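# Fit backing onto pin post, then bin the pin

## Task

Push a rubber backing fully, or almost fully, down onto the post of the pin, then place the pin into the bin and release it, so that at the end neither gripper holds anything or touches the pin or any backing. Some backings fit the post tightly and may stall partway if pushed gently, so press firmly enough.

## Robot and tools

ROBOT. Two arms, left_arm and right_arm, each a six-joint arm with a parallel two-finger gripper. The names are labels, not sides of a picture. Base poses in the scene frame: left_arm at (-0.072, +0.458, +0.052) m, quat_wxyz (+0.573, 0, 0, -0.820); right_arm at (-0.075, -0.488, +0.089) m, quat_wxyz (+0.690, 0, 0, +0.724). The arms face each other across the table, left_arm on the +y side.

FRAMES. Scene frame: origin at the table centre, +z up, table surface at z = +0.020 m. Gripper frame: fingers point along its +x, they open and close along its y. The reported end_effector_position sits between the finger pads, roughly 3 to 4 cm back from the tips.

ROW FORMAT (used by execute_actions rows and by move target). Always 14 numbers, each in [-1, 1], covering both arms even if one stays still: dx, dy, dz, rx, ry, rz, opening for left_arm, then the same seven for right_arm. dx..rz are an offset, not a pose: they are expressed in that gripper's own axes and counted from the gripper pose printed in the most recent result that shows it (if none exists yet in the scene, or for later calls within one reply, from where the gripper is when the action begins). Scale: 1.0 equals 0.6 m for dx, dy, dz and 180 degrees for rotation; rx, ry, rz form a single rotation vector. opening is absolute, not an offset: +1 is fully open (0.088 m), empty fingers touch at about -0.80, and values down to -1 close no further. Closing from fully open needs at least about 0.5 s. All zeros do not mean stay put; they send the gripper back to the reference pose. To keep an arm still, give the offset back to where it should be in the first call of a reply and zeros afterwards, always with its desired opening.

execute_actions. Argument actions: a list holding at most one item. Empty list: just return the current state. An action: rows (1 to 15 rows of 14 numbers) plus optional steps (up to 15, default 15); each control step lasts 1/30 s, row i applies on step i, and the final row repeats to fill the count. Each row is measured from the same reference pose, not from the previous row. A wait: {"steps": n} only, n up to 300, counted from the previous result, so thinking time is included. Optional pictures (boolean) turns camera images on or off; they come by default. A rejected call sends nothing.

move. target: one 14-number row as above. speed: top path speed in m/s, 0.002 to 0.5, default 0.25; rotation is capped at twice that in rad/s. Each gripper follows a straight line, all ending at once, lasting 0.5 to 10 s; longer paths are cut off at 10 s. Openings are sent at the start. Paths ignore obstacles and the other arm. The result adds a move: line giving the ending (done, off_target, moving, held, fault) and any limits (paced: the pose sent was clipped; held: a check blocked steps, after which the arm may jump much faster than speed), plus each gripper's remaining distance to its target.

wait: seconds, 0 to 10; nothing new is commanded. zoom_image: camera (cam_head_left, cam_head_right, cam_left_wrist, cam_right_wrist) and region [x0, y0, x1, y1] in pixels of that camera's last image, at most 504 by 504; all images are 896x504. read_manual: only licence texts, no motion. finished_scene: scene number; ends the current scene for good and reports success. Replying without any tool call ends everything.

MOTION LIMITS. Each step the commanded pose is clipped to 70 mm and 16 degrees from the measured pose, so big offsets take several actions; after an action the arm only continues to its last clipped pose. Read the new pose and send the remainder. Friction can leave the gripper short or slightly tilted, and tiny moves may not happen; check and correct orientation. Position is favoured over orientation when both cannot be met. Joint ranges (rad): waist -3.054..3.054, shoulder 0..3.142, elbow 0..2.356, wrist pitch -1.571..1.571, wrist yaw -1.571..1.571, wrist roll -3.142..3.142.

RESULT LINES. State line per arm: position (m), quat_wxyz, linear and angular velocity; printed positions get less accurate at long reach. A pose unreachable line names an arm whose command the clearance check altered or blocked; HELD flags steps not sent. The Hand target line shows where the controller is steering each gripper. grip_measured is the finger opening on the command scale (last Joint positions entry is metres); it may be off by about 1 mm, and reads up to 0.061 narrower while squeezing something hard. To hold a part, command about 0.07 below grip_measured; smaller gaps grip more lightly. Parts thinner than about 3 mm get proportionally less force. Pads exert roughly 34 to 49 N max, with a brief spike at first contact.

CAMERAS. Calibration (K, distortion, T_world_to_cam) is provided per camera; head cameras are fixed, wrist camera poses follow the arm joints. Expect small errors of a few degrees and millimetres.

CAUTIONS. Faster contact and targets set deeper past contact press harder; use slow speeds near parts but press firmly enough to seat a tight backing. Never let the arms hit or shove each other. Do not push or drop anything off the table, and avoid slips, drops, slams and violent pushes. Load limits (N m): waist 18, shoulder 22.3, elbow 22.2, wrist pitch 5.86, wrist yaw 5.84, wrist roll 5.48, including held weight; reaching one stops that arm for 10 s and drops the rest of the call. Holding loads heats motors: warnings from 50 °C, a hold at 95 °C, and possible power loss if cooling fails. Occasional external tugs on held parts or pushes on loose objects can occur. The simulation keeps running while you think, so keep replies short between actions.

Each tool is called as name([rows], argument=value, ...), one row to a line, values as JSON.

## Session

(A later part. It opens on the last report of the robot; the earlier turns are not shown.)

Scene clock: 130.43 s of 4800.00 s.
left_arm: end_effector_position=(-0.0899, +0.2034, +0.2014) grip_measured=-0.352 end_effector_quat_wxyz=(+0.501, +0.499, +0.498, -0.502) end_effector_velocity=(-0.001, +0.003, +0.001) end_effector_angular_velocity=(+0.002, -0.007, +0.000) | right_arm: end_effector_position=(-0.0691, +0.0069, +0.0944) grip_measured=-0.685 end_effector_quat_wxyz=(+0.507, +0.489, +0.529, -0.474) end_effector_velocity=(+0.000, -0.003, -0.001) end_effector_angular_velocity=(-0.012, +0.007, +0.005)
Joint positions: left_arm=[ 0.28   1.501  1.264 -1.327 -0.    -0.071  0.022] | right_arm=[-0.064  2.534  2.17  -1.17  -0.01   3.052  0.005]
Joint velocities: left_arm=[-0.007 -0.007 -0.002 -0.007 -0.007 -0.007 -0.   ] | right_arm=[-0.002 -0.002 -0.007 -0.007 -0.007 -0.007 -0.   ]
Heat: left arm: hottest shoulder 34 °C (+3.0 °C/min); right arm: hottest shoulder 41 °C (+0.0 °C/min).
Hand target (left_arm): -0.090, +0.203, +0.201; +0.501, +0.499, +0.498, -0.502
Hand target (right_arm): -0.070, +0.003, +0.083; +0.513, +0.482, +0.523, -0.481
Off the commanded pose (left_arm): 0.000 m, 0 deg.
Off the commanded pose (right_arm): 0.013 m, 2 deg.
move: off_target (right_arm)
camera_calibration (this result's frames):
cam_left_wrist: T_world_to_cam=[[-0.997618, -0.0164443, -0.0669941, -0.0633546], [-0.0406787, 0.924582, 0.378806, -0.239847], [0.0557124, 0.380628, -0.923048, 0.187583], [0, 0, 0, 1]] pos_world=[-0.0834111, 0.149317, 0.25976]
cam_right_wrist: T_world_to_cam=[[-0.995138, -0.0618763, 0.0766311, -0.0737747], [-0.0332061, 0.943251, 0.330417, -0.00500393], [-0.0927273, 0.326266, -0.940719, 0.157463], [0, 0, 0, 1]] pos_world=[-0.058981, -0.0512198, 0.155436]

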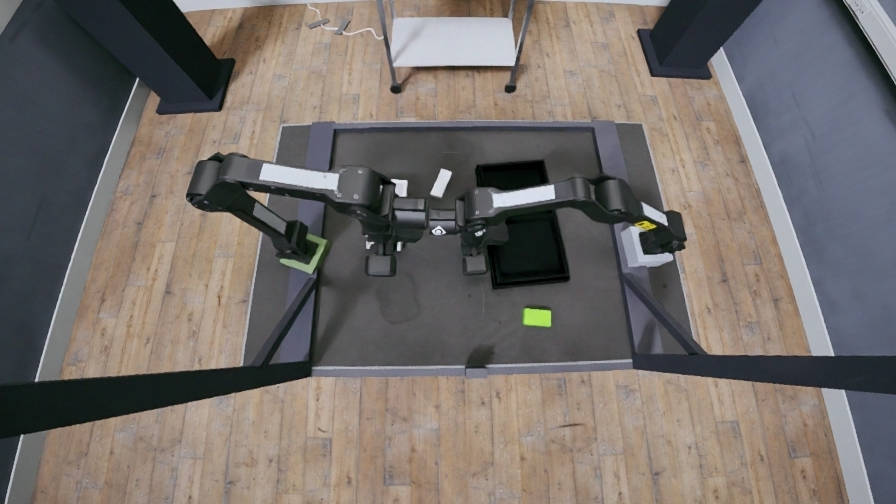

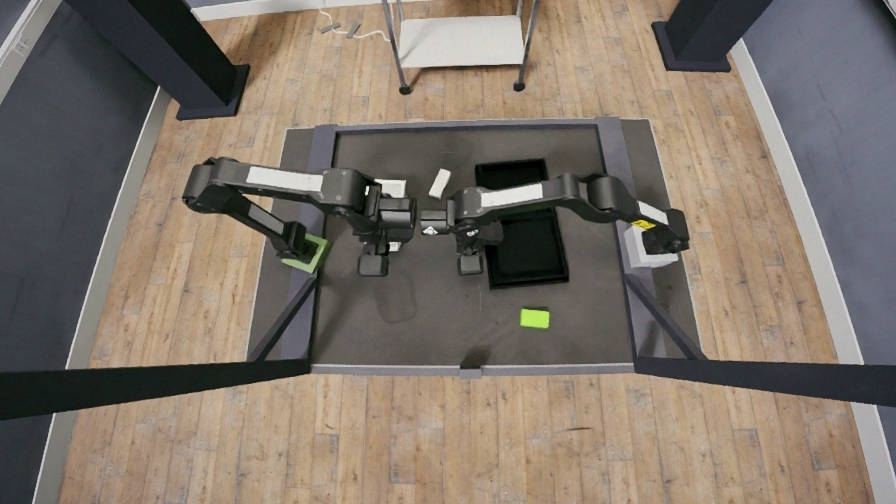

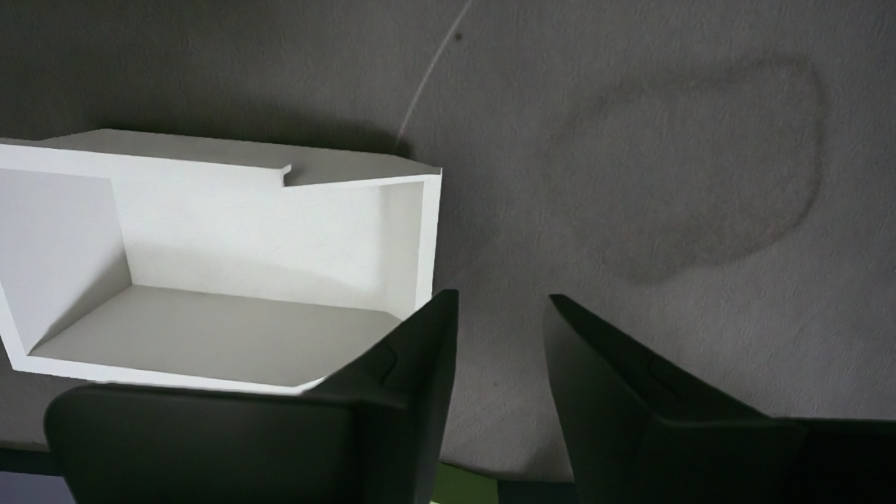

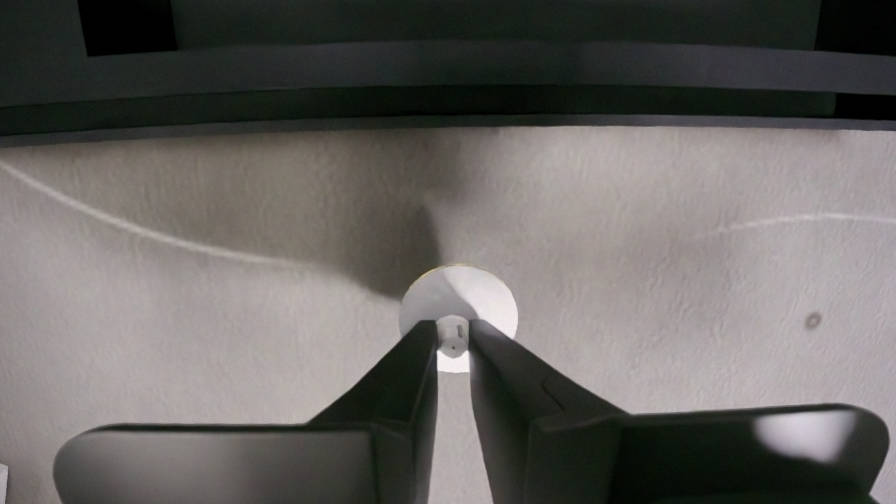

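zoom_image(camera="cam_right_wrist", region=[420,300,490,370])

move(target=[0,0,-0.05,0,0,0,-0.35,0.05,0,0,0,-0.01,0,-0.79], speed=0.03)

Region (420, 300, 490, 370) of cam_right_wrist's 896x504 image, scaled by 7.200, with more detail than that image has.

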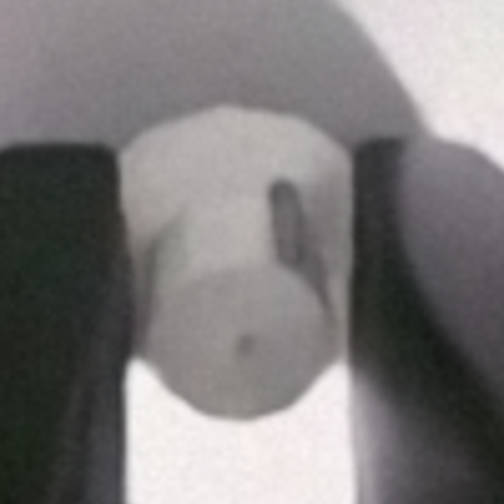

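Scene clock: 134.23 s of 4800.00 s.
left_arm: end_effector_position=(-0.0894, +0.2297, +0.2018) grip_measured=-0.352 end_effector_quat_wxyz=(+0.502, +0.498, +0.497, -0.503) end_effector_velocity=(+0.001, +0.009, -0.003) end_effector_angular_velocity=(+0.031, -0.010, +0.005) | right_arm: end_effector_position=(-0.0691, +0.0087, +0.0740) grip_measured=-0.685 end_effector_quat_wxyz=(+0.511, +0.484, +0.526, -0.478) end_effector_velocity=(+0.000, -0.001, +0.002) end_effector_angular_velocity=(-0.002, +0.007, +0.020)
Joint positions: left_arm=[ 0.273  1.398  1.175 -1.338 -0.    -0.075  0.022] | right_arm=[-0.064  2.581  2.177 -1.147 -0.01   3.052  0.005]
Joint velocities: left_arm=[-0.002 -0.007 -0.017 -0.022 -0.007 -0.007 -0.   ] | right_arm=[-0.002 -0.002  0.002 -0.007 -0.007 -0.022 -0.   ]
Heat: left arm: hottest shoulder 34 °C (+3.0 °C/min); right arm: hottest shoulder 41 °C (+0.0 °C/min).
Hand target (left_arm): -0.090, +0.233, +0.201; +0.501, +0.499, +0.498, -0.502
Hand target (right_arm): -0.069, +0.008, +0.065; +0.515, +0.481, +0.521, -0.481
Off the commanded pose (left_arm): 0.004 m, 0 deg.
Off the commanded pose (right_arm): 0.010 m, 1 deg.
move: off_target (right_arm)
camera_calibration (this result's frames):
cam_left_wrist: T_world_to_cam=[[-0.997674, -0.0144148, -0.0666201, -0.0629616], [-0.0384415, 0.926106, 0.375299, -0.263742], [0.0562874, 0.376987, -0.924507, 0.17905], [0, 0, 0, 1]] pos_world=[-0.0830321, 0.175846, 0.260321]
cam_right_wrist: T_world_to_cam=[[-0.995118, -0.0606091, 0.0778915, -0.0721714], [-0.0331231, 0.948543, 0.314911, 0.00114743], [-0.0929699, 0.310794, -0.94592, 0.138155], [0, 0, 0, 1]] pos_world=[-0.0589367, -0.0484004, 0.135944]

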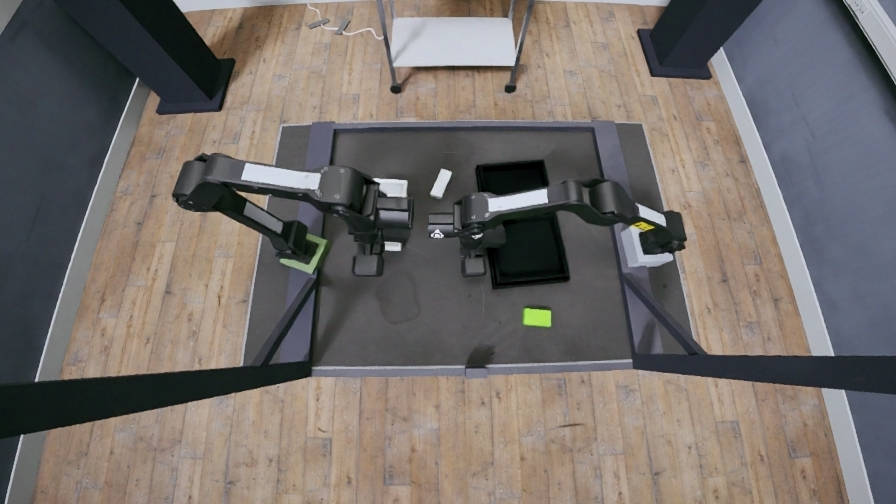

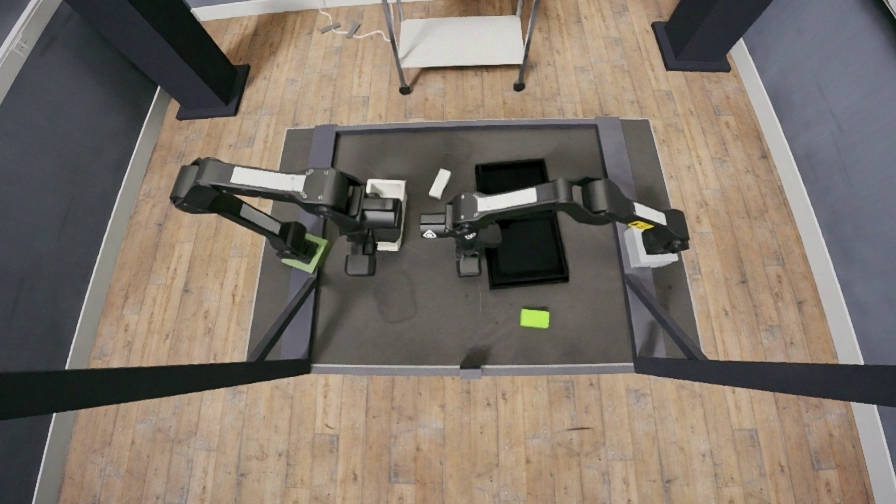

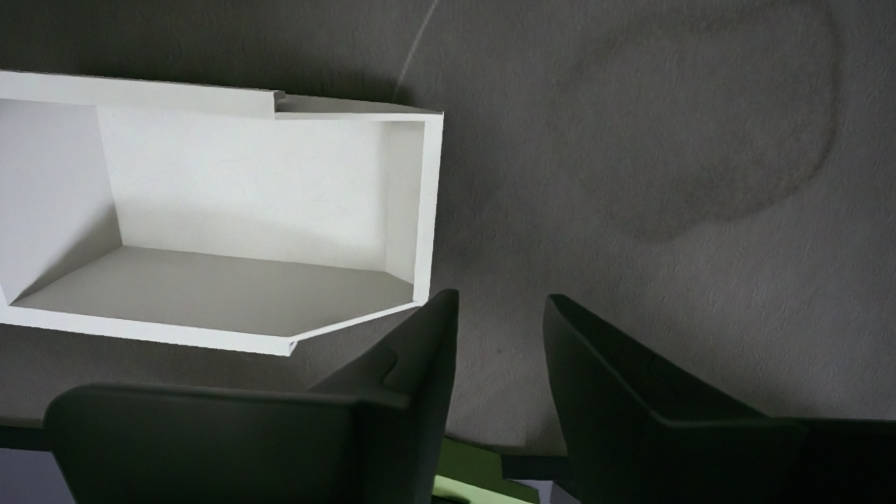

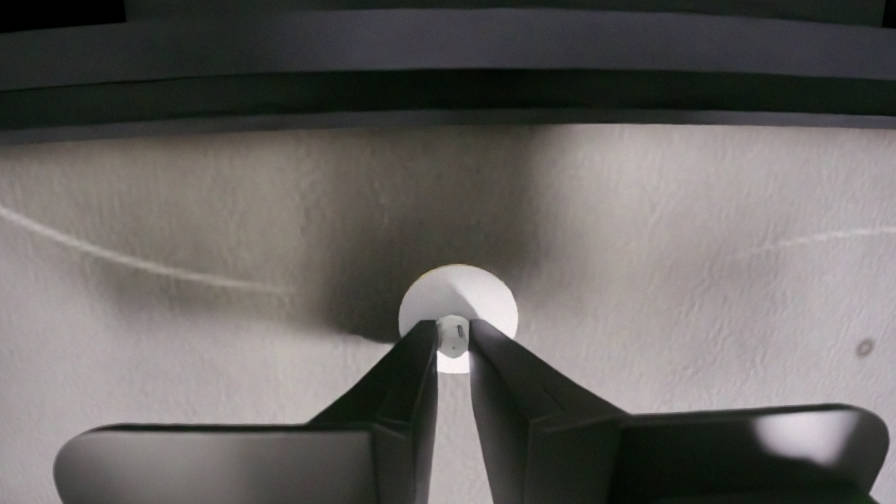

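move(target=[0,0,0,0,0,0,-0.35,0.005,0,0,0,0,0,-0.4])

zoom_image(camera="cam_right_wrist", region=[390,255,520,385])

Scene clock: 138.17 s of 4800.00 s.
left_arm: end_effector_position=(-0.0894, +0.2300, +0.2017) grip_measured=-0.352 end_effector_quat_wxyz=(+0.502, +0.498, +0.497, -0.503) end_effector_velocity=(-0.000, +0.002, +0.001) end_effector_angular_velocity=(+0.003, +0.007, +0.010) | right_arm: end_effector_position=(-0.0690, +0.0101, +0.0739) grip_measured=-0.403 end_effector_quat_wxyz=(+0.509, +0.486, +0.527, -0.476) end_effector_velocity=(+0.000, -0.000, -0.001) end_effector_angular_velocity=(+0.002, +0.007, -0.010)
Joint positions: left_arm=[ 0.273  1.396  1.174 -1.338 -0.    -0.075  0.022] | right_arm=[-0.064  2.581  2.178 -1.14  -0.01   3.052  0.019]
Joint velocities: left_arm=[ 0.002 -0.007 -0.002 -0.007  0.007 -0.007  0.   ] | right_arm=[-0.002 -0.002 -0.007  0.007 -0.007  0.007  0.   ]
Heat: left arm: hottest shoulder 34 °C (+2.0 °C/min); right arm: hottest shoulder 42 °C (+1.0 °C/min).
Hand target (left_arm): -0.089, +0.230, +0.202; +0.502, +0.498, +0.497, -0.503
Hand target (right_arm): -0.069, +0.009, +0.071; +0.511, +0.484, +0.526, -0.478
Off the commanded pose (left_arm): 0.000 m, 0 deg.
Off the commanded pose (right_arm): 0.003 m, 0 deg.
After step 90, 0.23 s passed at rest.
move: done
camera_calibration (this result's frames):
cam_left_wrist: T_world_to_cam=[[-0.997674, -0.0144148, -0.0666201, -0.0629378], [-0.0384415, 0.926106, 0.375299, -0.263996], [0.0562874, 0.376987, -0.924507, 0.178889], [0, 0, 0, 1]] pos_world=[-0.083009, 0.176142, 0.260268]
cam_right_wrist: T_world_to_cam=[[-0.995125, -0.061083, 0.0774249, -0.0720229], [-0.0331535, 0.946603, 0.320691, -0.000558118], [-0.0928795, 0.316561, -0.944014, 0.137483], [0, 0, 0, 1]] pos_world=[-0.0589209, -0.0473929, 0.135542]

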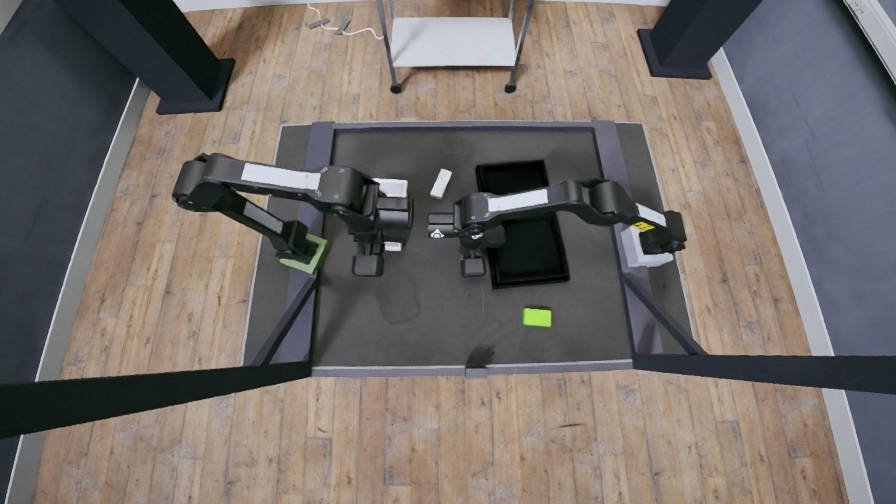

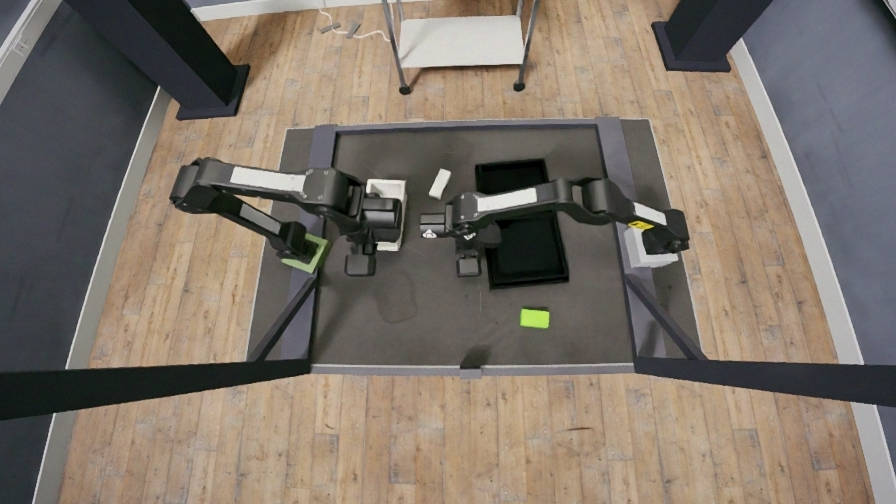

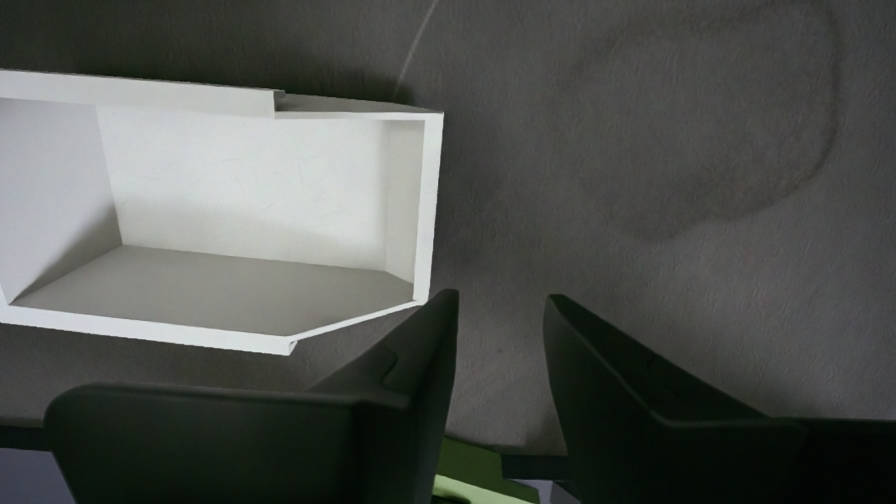

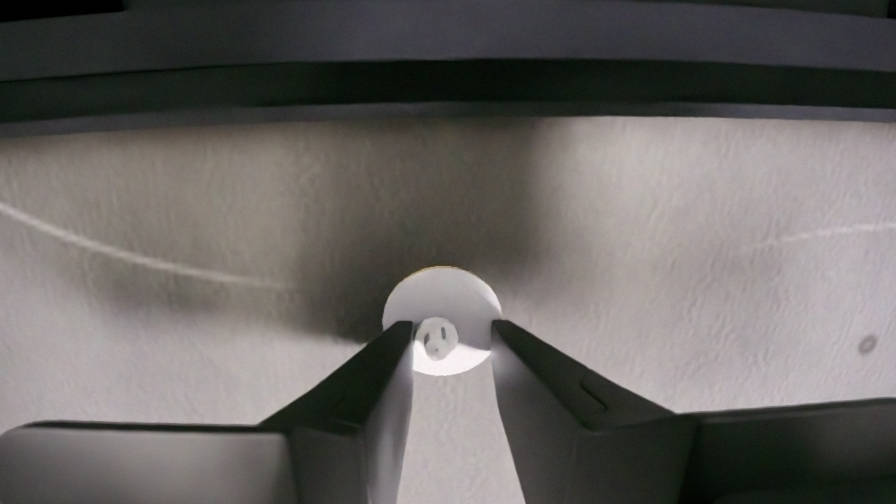

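Region (390, 255, 520, 385) of cam_right_wrist's 896x504 image, scaled by 3.877, with more detail than that image has.

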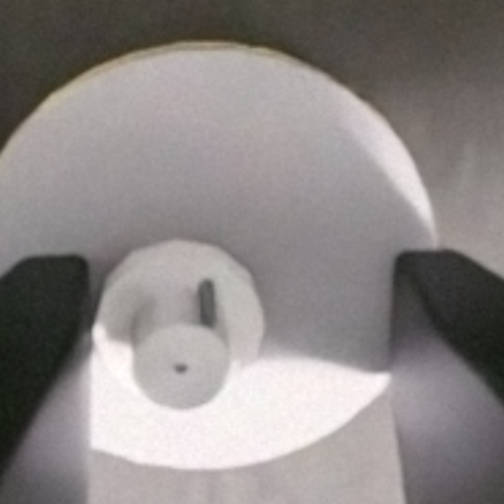

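execute_actions(actions=[])

Scene clock: 152.57 s of 4800.00 s.
left_arm: end_effector_position=(-0.0894, +0.2300, +0.2017) grip_measured=-0.352 end_effector_quat_wxyz=(+0.502, +0.498, +0.497, -0.503) end_effector_velocity=(+0.000, -0.001, -0.000) end_effector_angular_velocity=(-0.008, -0.007, -0.010) | right_arm: end_effector_position=(-0.0690, +0.0102, +0.0739) grip_measured=-0.402 end_effector_quat_wxyz=(+0.509, +0.486, +0.527, -0.476) end_effector_velocity=(+0.002, -0.005, +0.000) end_effector_angular_velocity=(-0.022, +0.007, +0.015)
Joint positions: left_arm=[ 0.273  1.396  1.174 -1.338 -0.    -0.075  0.022] | right_arm=[-0.064  2.581  2.178 -1.14  -0.01   3.052  0.019]
Joint velocities: left_arm=[-0.002 -0.002 -0.002  0.007 -0.007  0.007 -0.   ] | right_arm=[-0.007 -0.002 -0.002 -0.022 -0.007 -0.022 -0.   ]
Heat: left arm: hottest shoulder 32 °C (-1.0 °C/min); right arm: hottest shoulder 48 °C (+9.1 °C/min).
Hand target (left_arm): -0.089, +0.230, +0.202; +0.502, +0.498, +0.497, -0.503
Hand target (right_arm): -0.069, +0.009, +0.071; +0.511, +0.484, +0.526, -0.478
Off the commanded pose (left_arm): 0.000 m, 0 deg.
Off the commanded pose (right_arm): 0.003 m, 0 deg.
Steps of this call (steps 1 to 90: nothing new was sent; then 11.40 s passed at rest). Readings (end_effector_position):
1: left_arm (-0.0894, +0.2300, +0.2017) | right_arm (-0.0690, +0.0101, +0.0739)
2: left_arm (-0.0894, +0.2300, +0.2017) | right_arm (-0.0690, +0.0101, +0.0739)
4: left_arm (-0.0894, +0.2300, +0.2017) | right_arm (-0.0690, +0.0101, +0.0739)
8: left_arm (-0.0894, +0.2300, +0.2017) | right_arm (-0.0690, +0.0102, +0.0739)
90: the state above
camera_calibration (this result's frames):
cam_left_wrist: T_world_to_cam=[[-0.997674, -0.0144148, -0.0666201, -0.0629378], [-0.0384415, 0.926106, 0.375299, -0.263996], [0.0562874, 0.376987, -0.924507, 0.178889], [0, 0, 0, 1]] pos_world=[-0.083009, 0.176142, 0.260268]
cam_right_wrist: T_world_to_cam=[[-0.995126, -0.0611125, 0.0773957, -0.0720143], [-0.0331554, 0.946481, 0.321052, -0.000663103], [-0.0928738, 0.316921, -0.943894, 0.137447], [0, 0, 0, 1]] pos_world=[-0.05892, -0.0473332, 0.135522]

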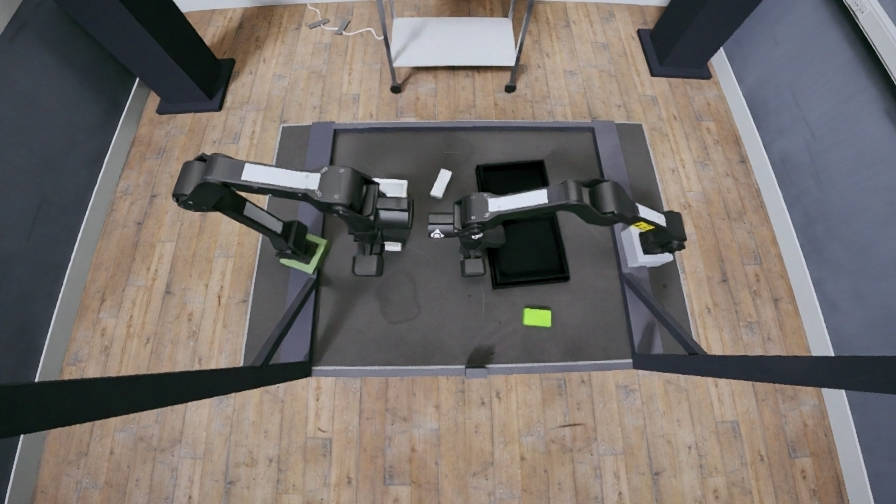

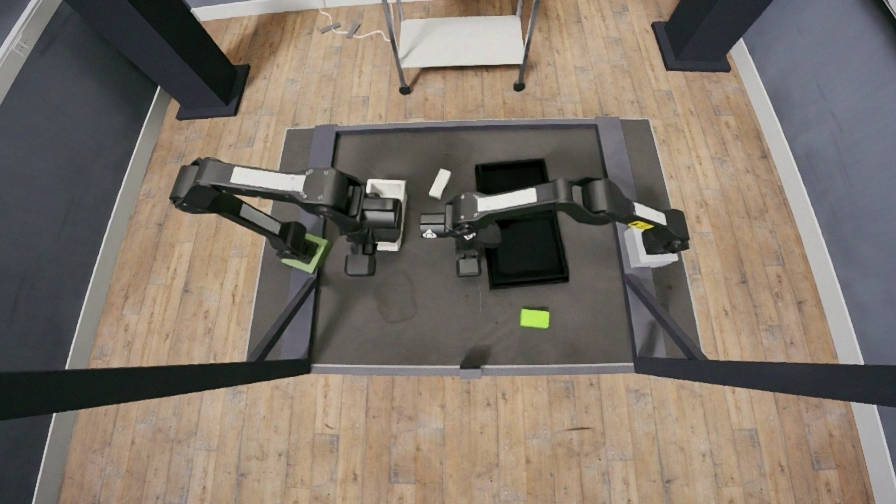

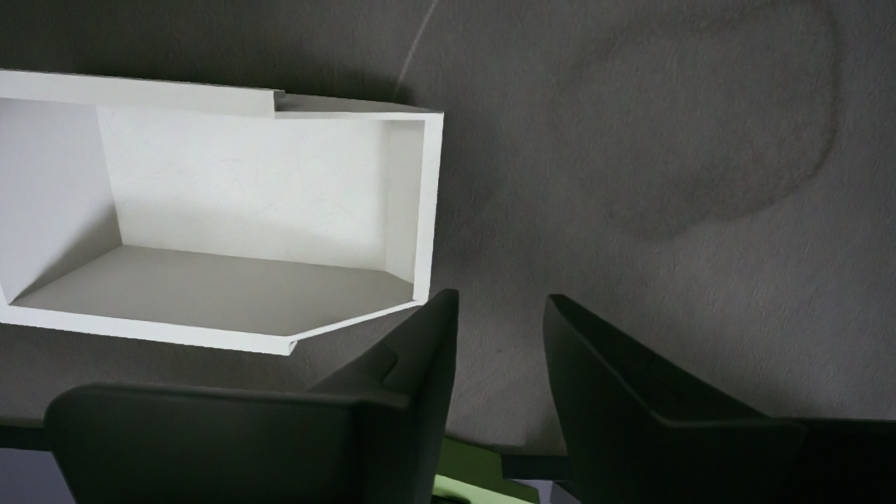

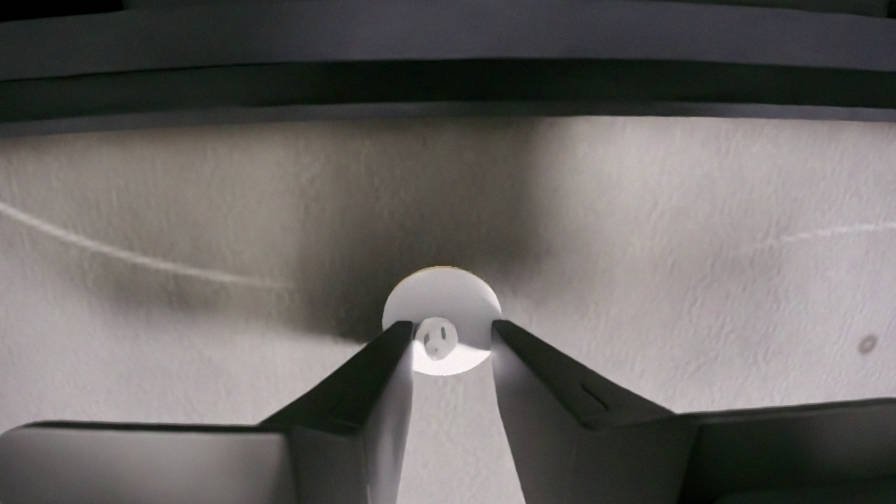

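move(target=[0,0,0,0,0,0,-0.35,-0.06,0,0.03,0,0,0,-0.4], speed=0.05)

zoom_image(camera="cam_right_wrist", region=[370,150,530,330])

Scene clock: 165.73 s of 4800.00 s.
left_arm: end_effector_position=(-0.0894, +0.2300, +0.2017) grip_measured=-0.352 end_effector_quat_wxyz=(+0.502, +0.498, +0.497, -0.503) end_effector_velocity=(+0.001, +0.004, +0.001) end_effector_angular_velocity=(+0.016, -0.009, +0.005) | right_arm: end_effector_position=(-0.0688, -0.0065, +0.1059) grip_measured=-0.402 end_effector_quat_wxyz=(+0.509, +0.486, +0.527, -0.476) end_effector_velocity=(-0.002, -0.007, -0.005) end_effector_angular_velocity=(-0.026, +0.022, +0.005)
Joint positions: left_arm=[ 0.273  1.396  1.174 -1.338 -0.    -0.075  0.022] | right_arm=[-0.066  2.464  2.089 -1.167 -0.01   3.051  0.019]
Joint velocities: left_arm=[-0.002 -0.002  0.002 -0.022 -0.007 -0.007  0.   ] | right_arm=[-0.002 -0.002 -0.022 -0.007 -0.022 -0.007 -0.   ]
Heat: left arm: hottest shoulder 31 °C (-3.0 °C/min); right arm: hottest shoulder 53 °C (+14.2 °C/min). Fold the right arm in close to its base before you think long.
Hand target (left_arm): -0.089, +0.230, +0.202; +0.502, +0.498, +0.497, -0.503
Hand target (right_arm): -0.068, -0.009, +0.109; +0.509, +0.486, +0.527, -0.476
Off the commanded pose (left_arm): 0.000 m, 0 deg.
Off the commanded pose (right_arm): 0.004 m, 0 deg.
MOTOR HOT: a motor of the right arm reached 50 °C. Now the hottest motor of the right arm, joint 2 (shoulder), reports 53 °C. The temperature limit of the motors' drives, at which the controller stops that arm, is 95 °C. To cool a motor, set the load down, stop pushing, or move to a pose that needs little force.
After step 90, 9.00 s passed at rest.
move: done
camera_calibration (this result's frames):
cam_left_wrist: T_world_to_cam=[[-0.997674, -0.0144148, -0.0666201, -0.0629378], [-0.0384415, 0.926106, 0.375299, -0.263996], [0.0562874, 0.376987, -0.924507, 0.178889], [0, 0, 0, 1]] pos_world=[-0.083009, 0.176142, 0.260268]
cam_right_wrist: T_world_to_cam=[[-0.995107, -0.0615516, 0.0772937, -0.0752139], [-0.0335334, 0.946219, 0.321786, 0.00472168], [-0.0929431, 0.317619, -0.943652, 0.172969], [0, 0, 0, 1]] pos_world=[-0.0586113, -0.0640354, 0.167517]

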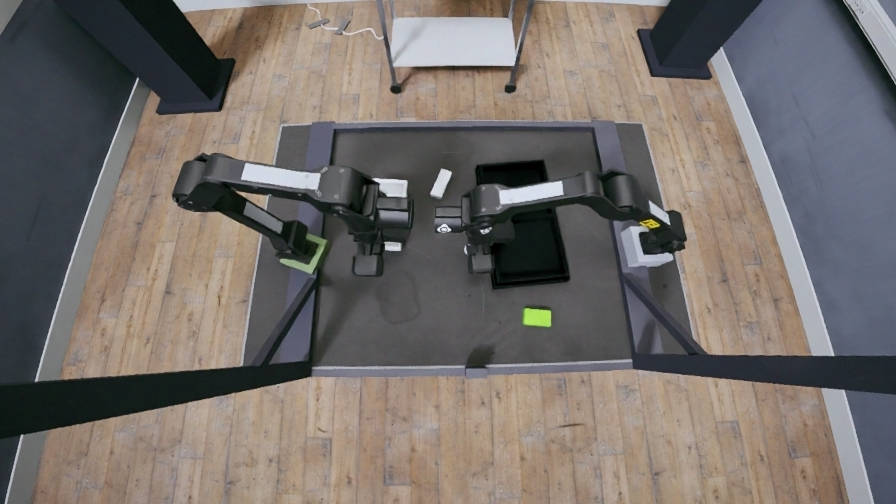

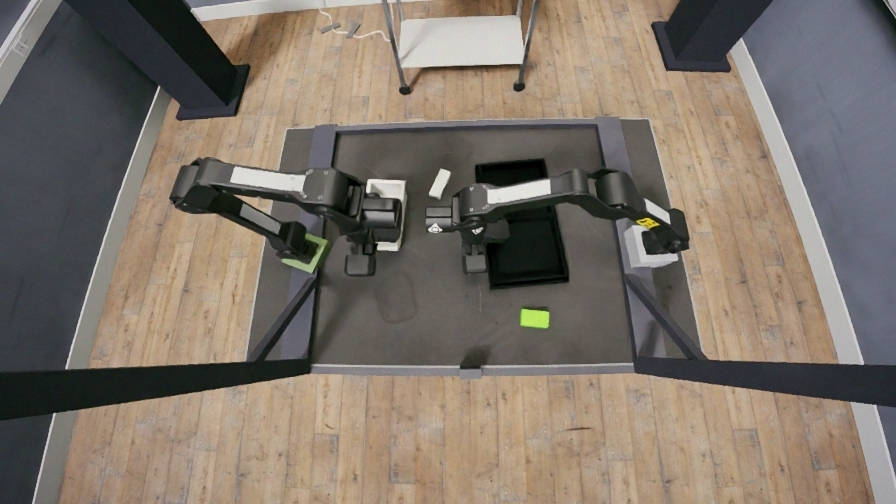

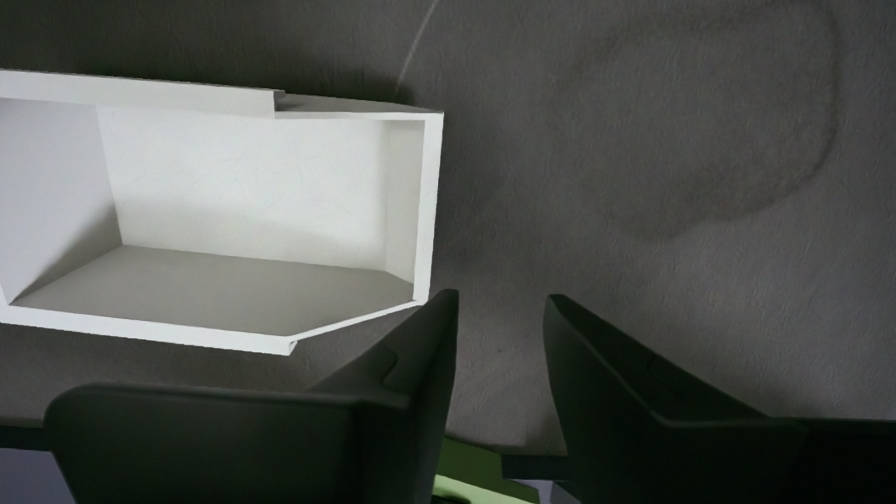

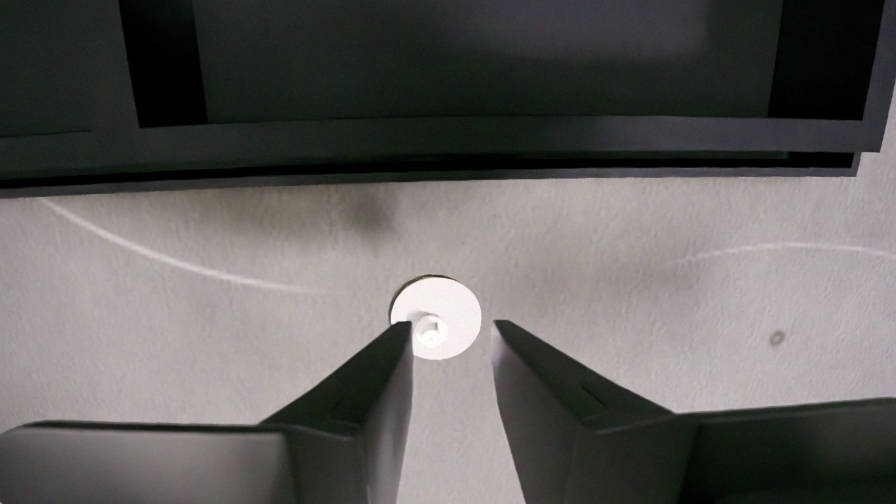

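Region (370, 150, 530, 330) of cam_right_wrist's 896x504 image, scaled by 2.800, with more detail than that image has.

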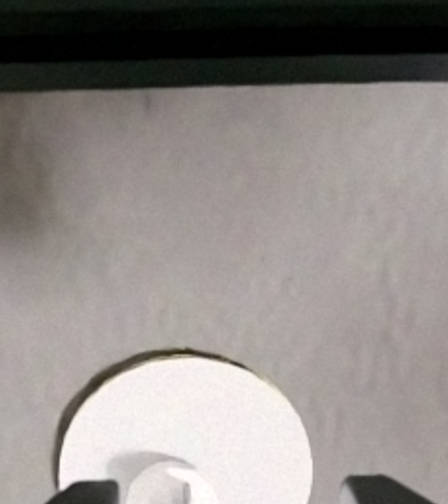

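zoom_image(camera="cam_right_wrist", region=[385,270,485,370])

Region (385, 270, 485, 370) of cam_right_wrist's 896x504 image, scaled by 5.040, with more detail than that image has.

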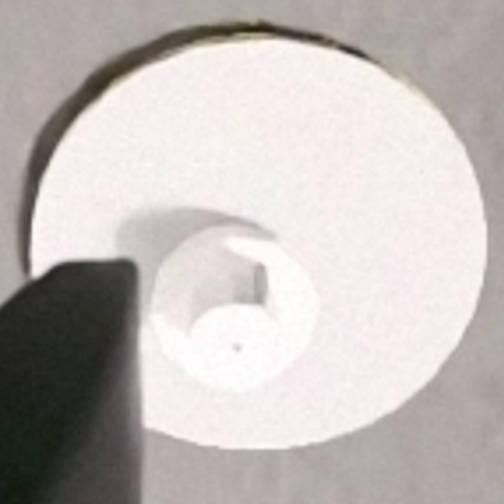

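move(target=[0.135,-0.085,0.18,-0.142,-0.406,0.109,-0.35,-0.1,0,0.3,0,0,0,-0.4])

Scene clock: 177.23 s of 4800.00 s.
left_arm: end_effector_position=(-0.1424, +0.1176, +0.1279) grip_measured=-0.352 end_effector_quat_wxyz=(+0.859, +0.049, +0.113, -0.498) end_effector_velocity=(-0.001, -0.001, +0.003) end_effector_angular_velocity=(-0.044, +0.029, +0.006) | right_arm: end_effector_position=(-0.0567, -0.1846, +0.1597) grip_measured=-0.402 end_effector_quat_wxyz=(+0.509, +0.487, +0.528, -0.475) end_effector_velocity=(-0.003, -0.002, +0.001) end_effector_angular_velocity=(-0.001, +0.021, +0.035)
Joint positions: left_arm=[-0.238  1.76   0.482  0.768 -1.049 -0.481  0.022] | right_arm=[-0.115  1.711  1.164 -0.992 -0.01   3.001  0.019]
Joint velocities: left_arm=[-0.002  0.012 -0.007  0.066 -0.007 -0.007 -0.   ] | right_arm=[-0.002 -0.007 -0.002 -0.007 -0.022 -0.037 -0.   ]
Heat: left arm: hottest shoulder 30 °C (-5.0 °C/min); right arm: hottest shoulder 56 °C (+18.2 °C/min). Fold the right arm in close to its base before you think long.
Hand target (left_arm): -0.141, +0.120, +0.123; +0.859, +0.058, +0.110, -0.497
Hand target (right_arm): -0.056, -0.188, +0.160; +0.509, +0.486, +0.527, -0.476
Off the commanded pose (left_arm): 0.007 m, 1 deg.
Off the commanded pose (right_arm): 0.004 m, 0 deg.
MOTOR HOT: still on. Now the hottest motor of the right arm, joint 2 (shoulder), reports 56 °C; a drive's own limit is 95 °C.
After step 90, 5.13 s passed at rest.
move: done
camera_calibration (this result's frames):
cam_left_wrist: T_world_to_cam=[[-0.82889, -0.558676, 0.0286715, -0.0465209], [-0.354645, 0.485156, -0.799281, 0.022881], [0.432629, -0.672685, -0.600273, 0.291514], [0, 0, 0, 1]] pos_world=[-0.156563, 0.159006, 0.19461]
cam_right_wrist: T_world_to_cam=[[-0.995231, -0.0617934, 0.0754828, -0.0780724], [-0.0340297, 0.945095, 0.325018, 0.155599], [-0.0914224, 0.320899, -0.942691, 0.281974], [0, 0, 0, 1]] pos_world=[-0.0466263, -0.242365, 0.221135]

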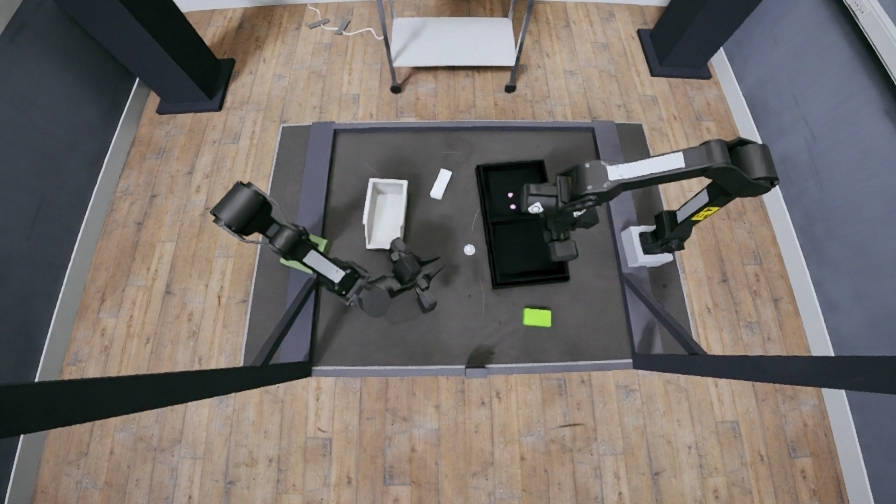

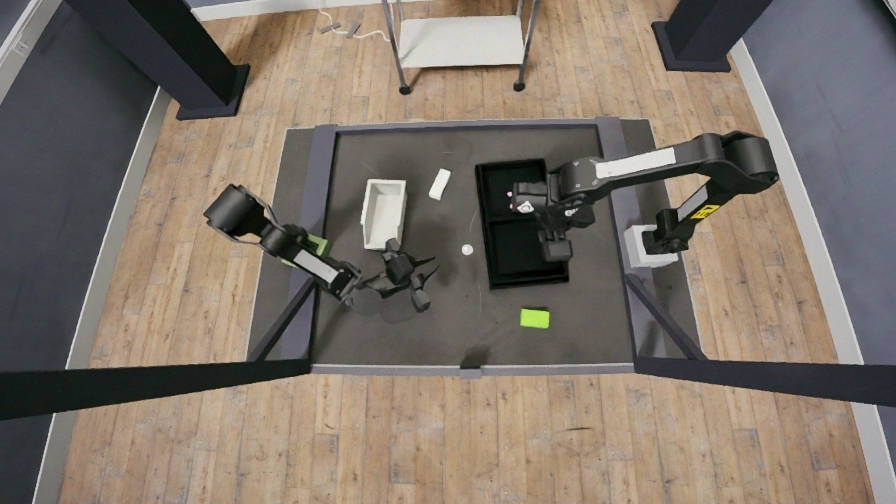

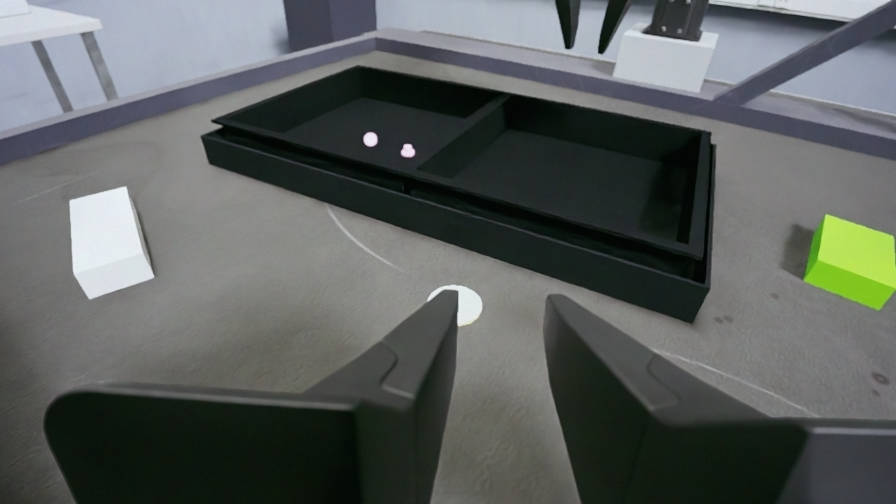

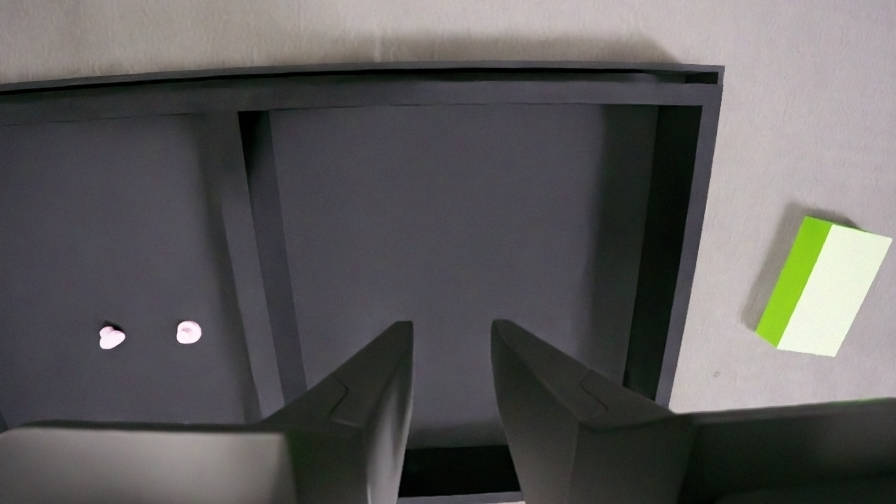

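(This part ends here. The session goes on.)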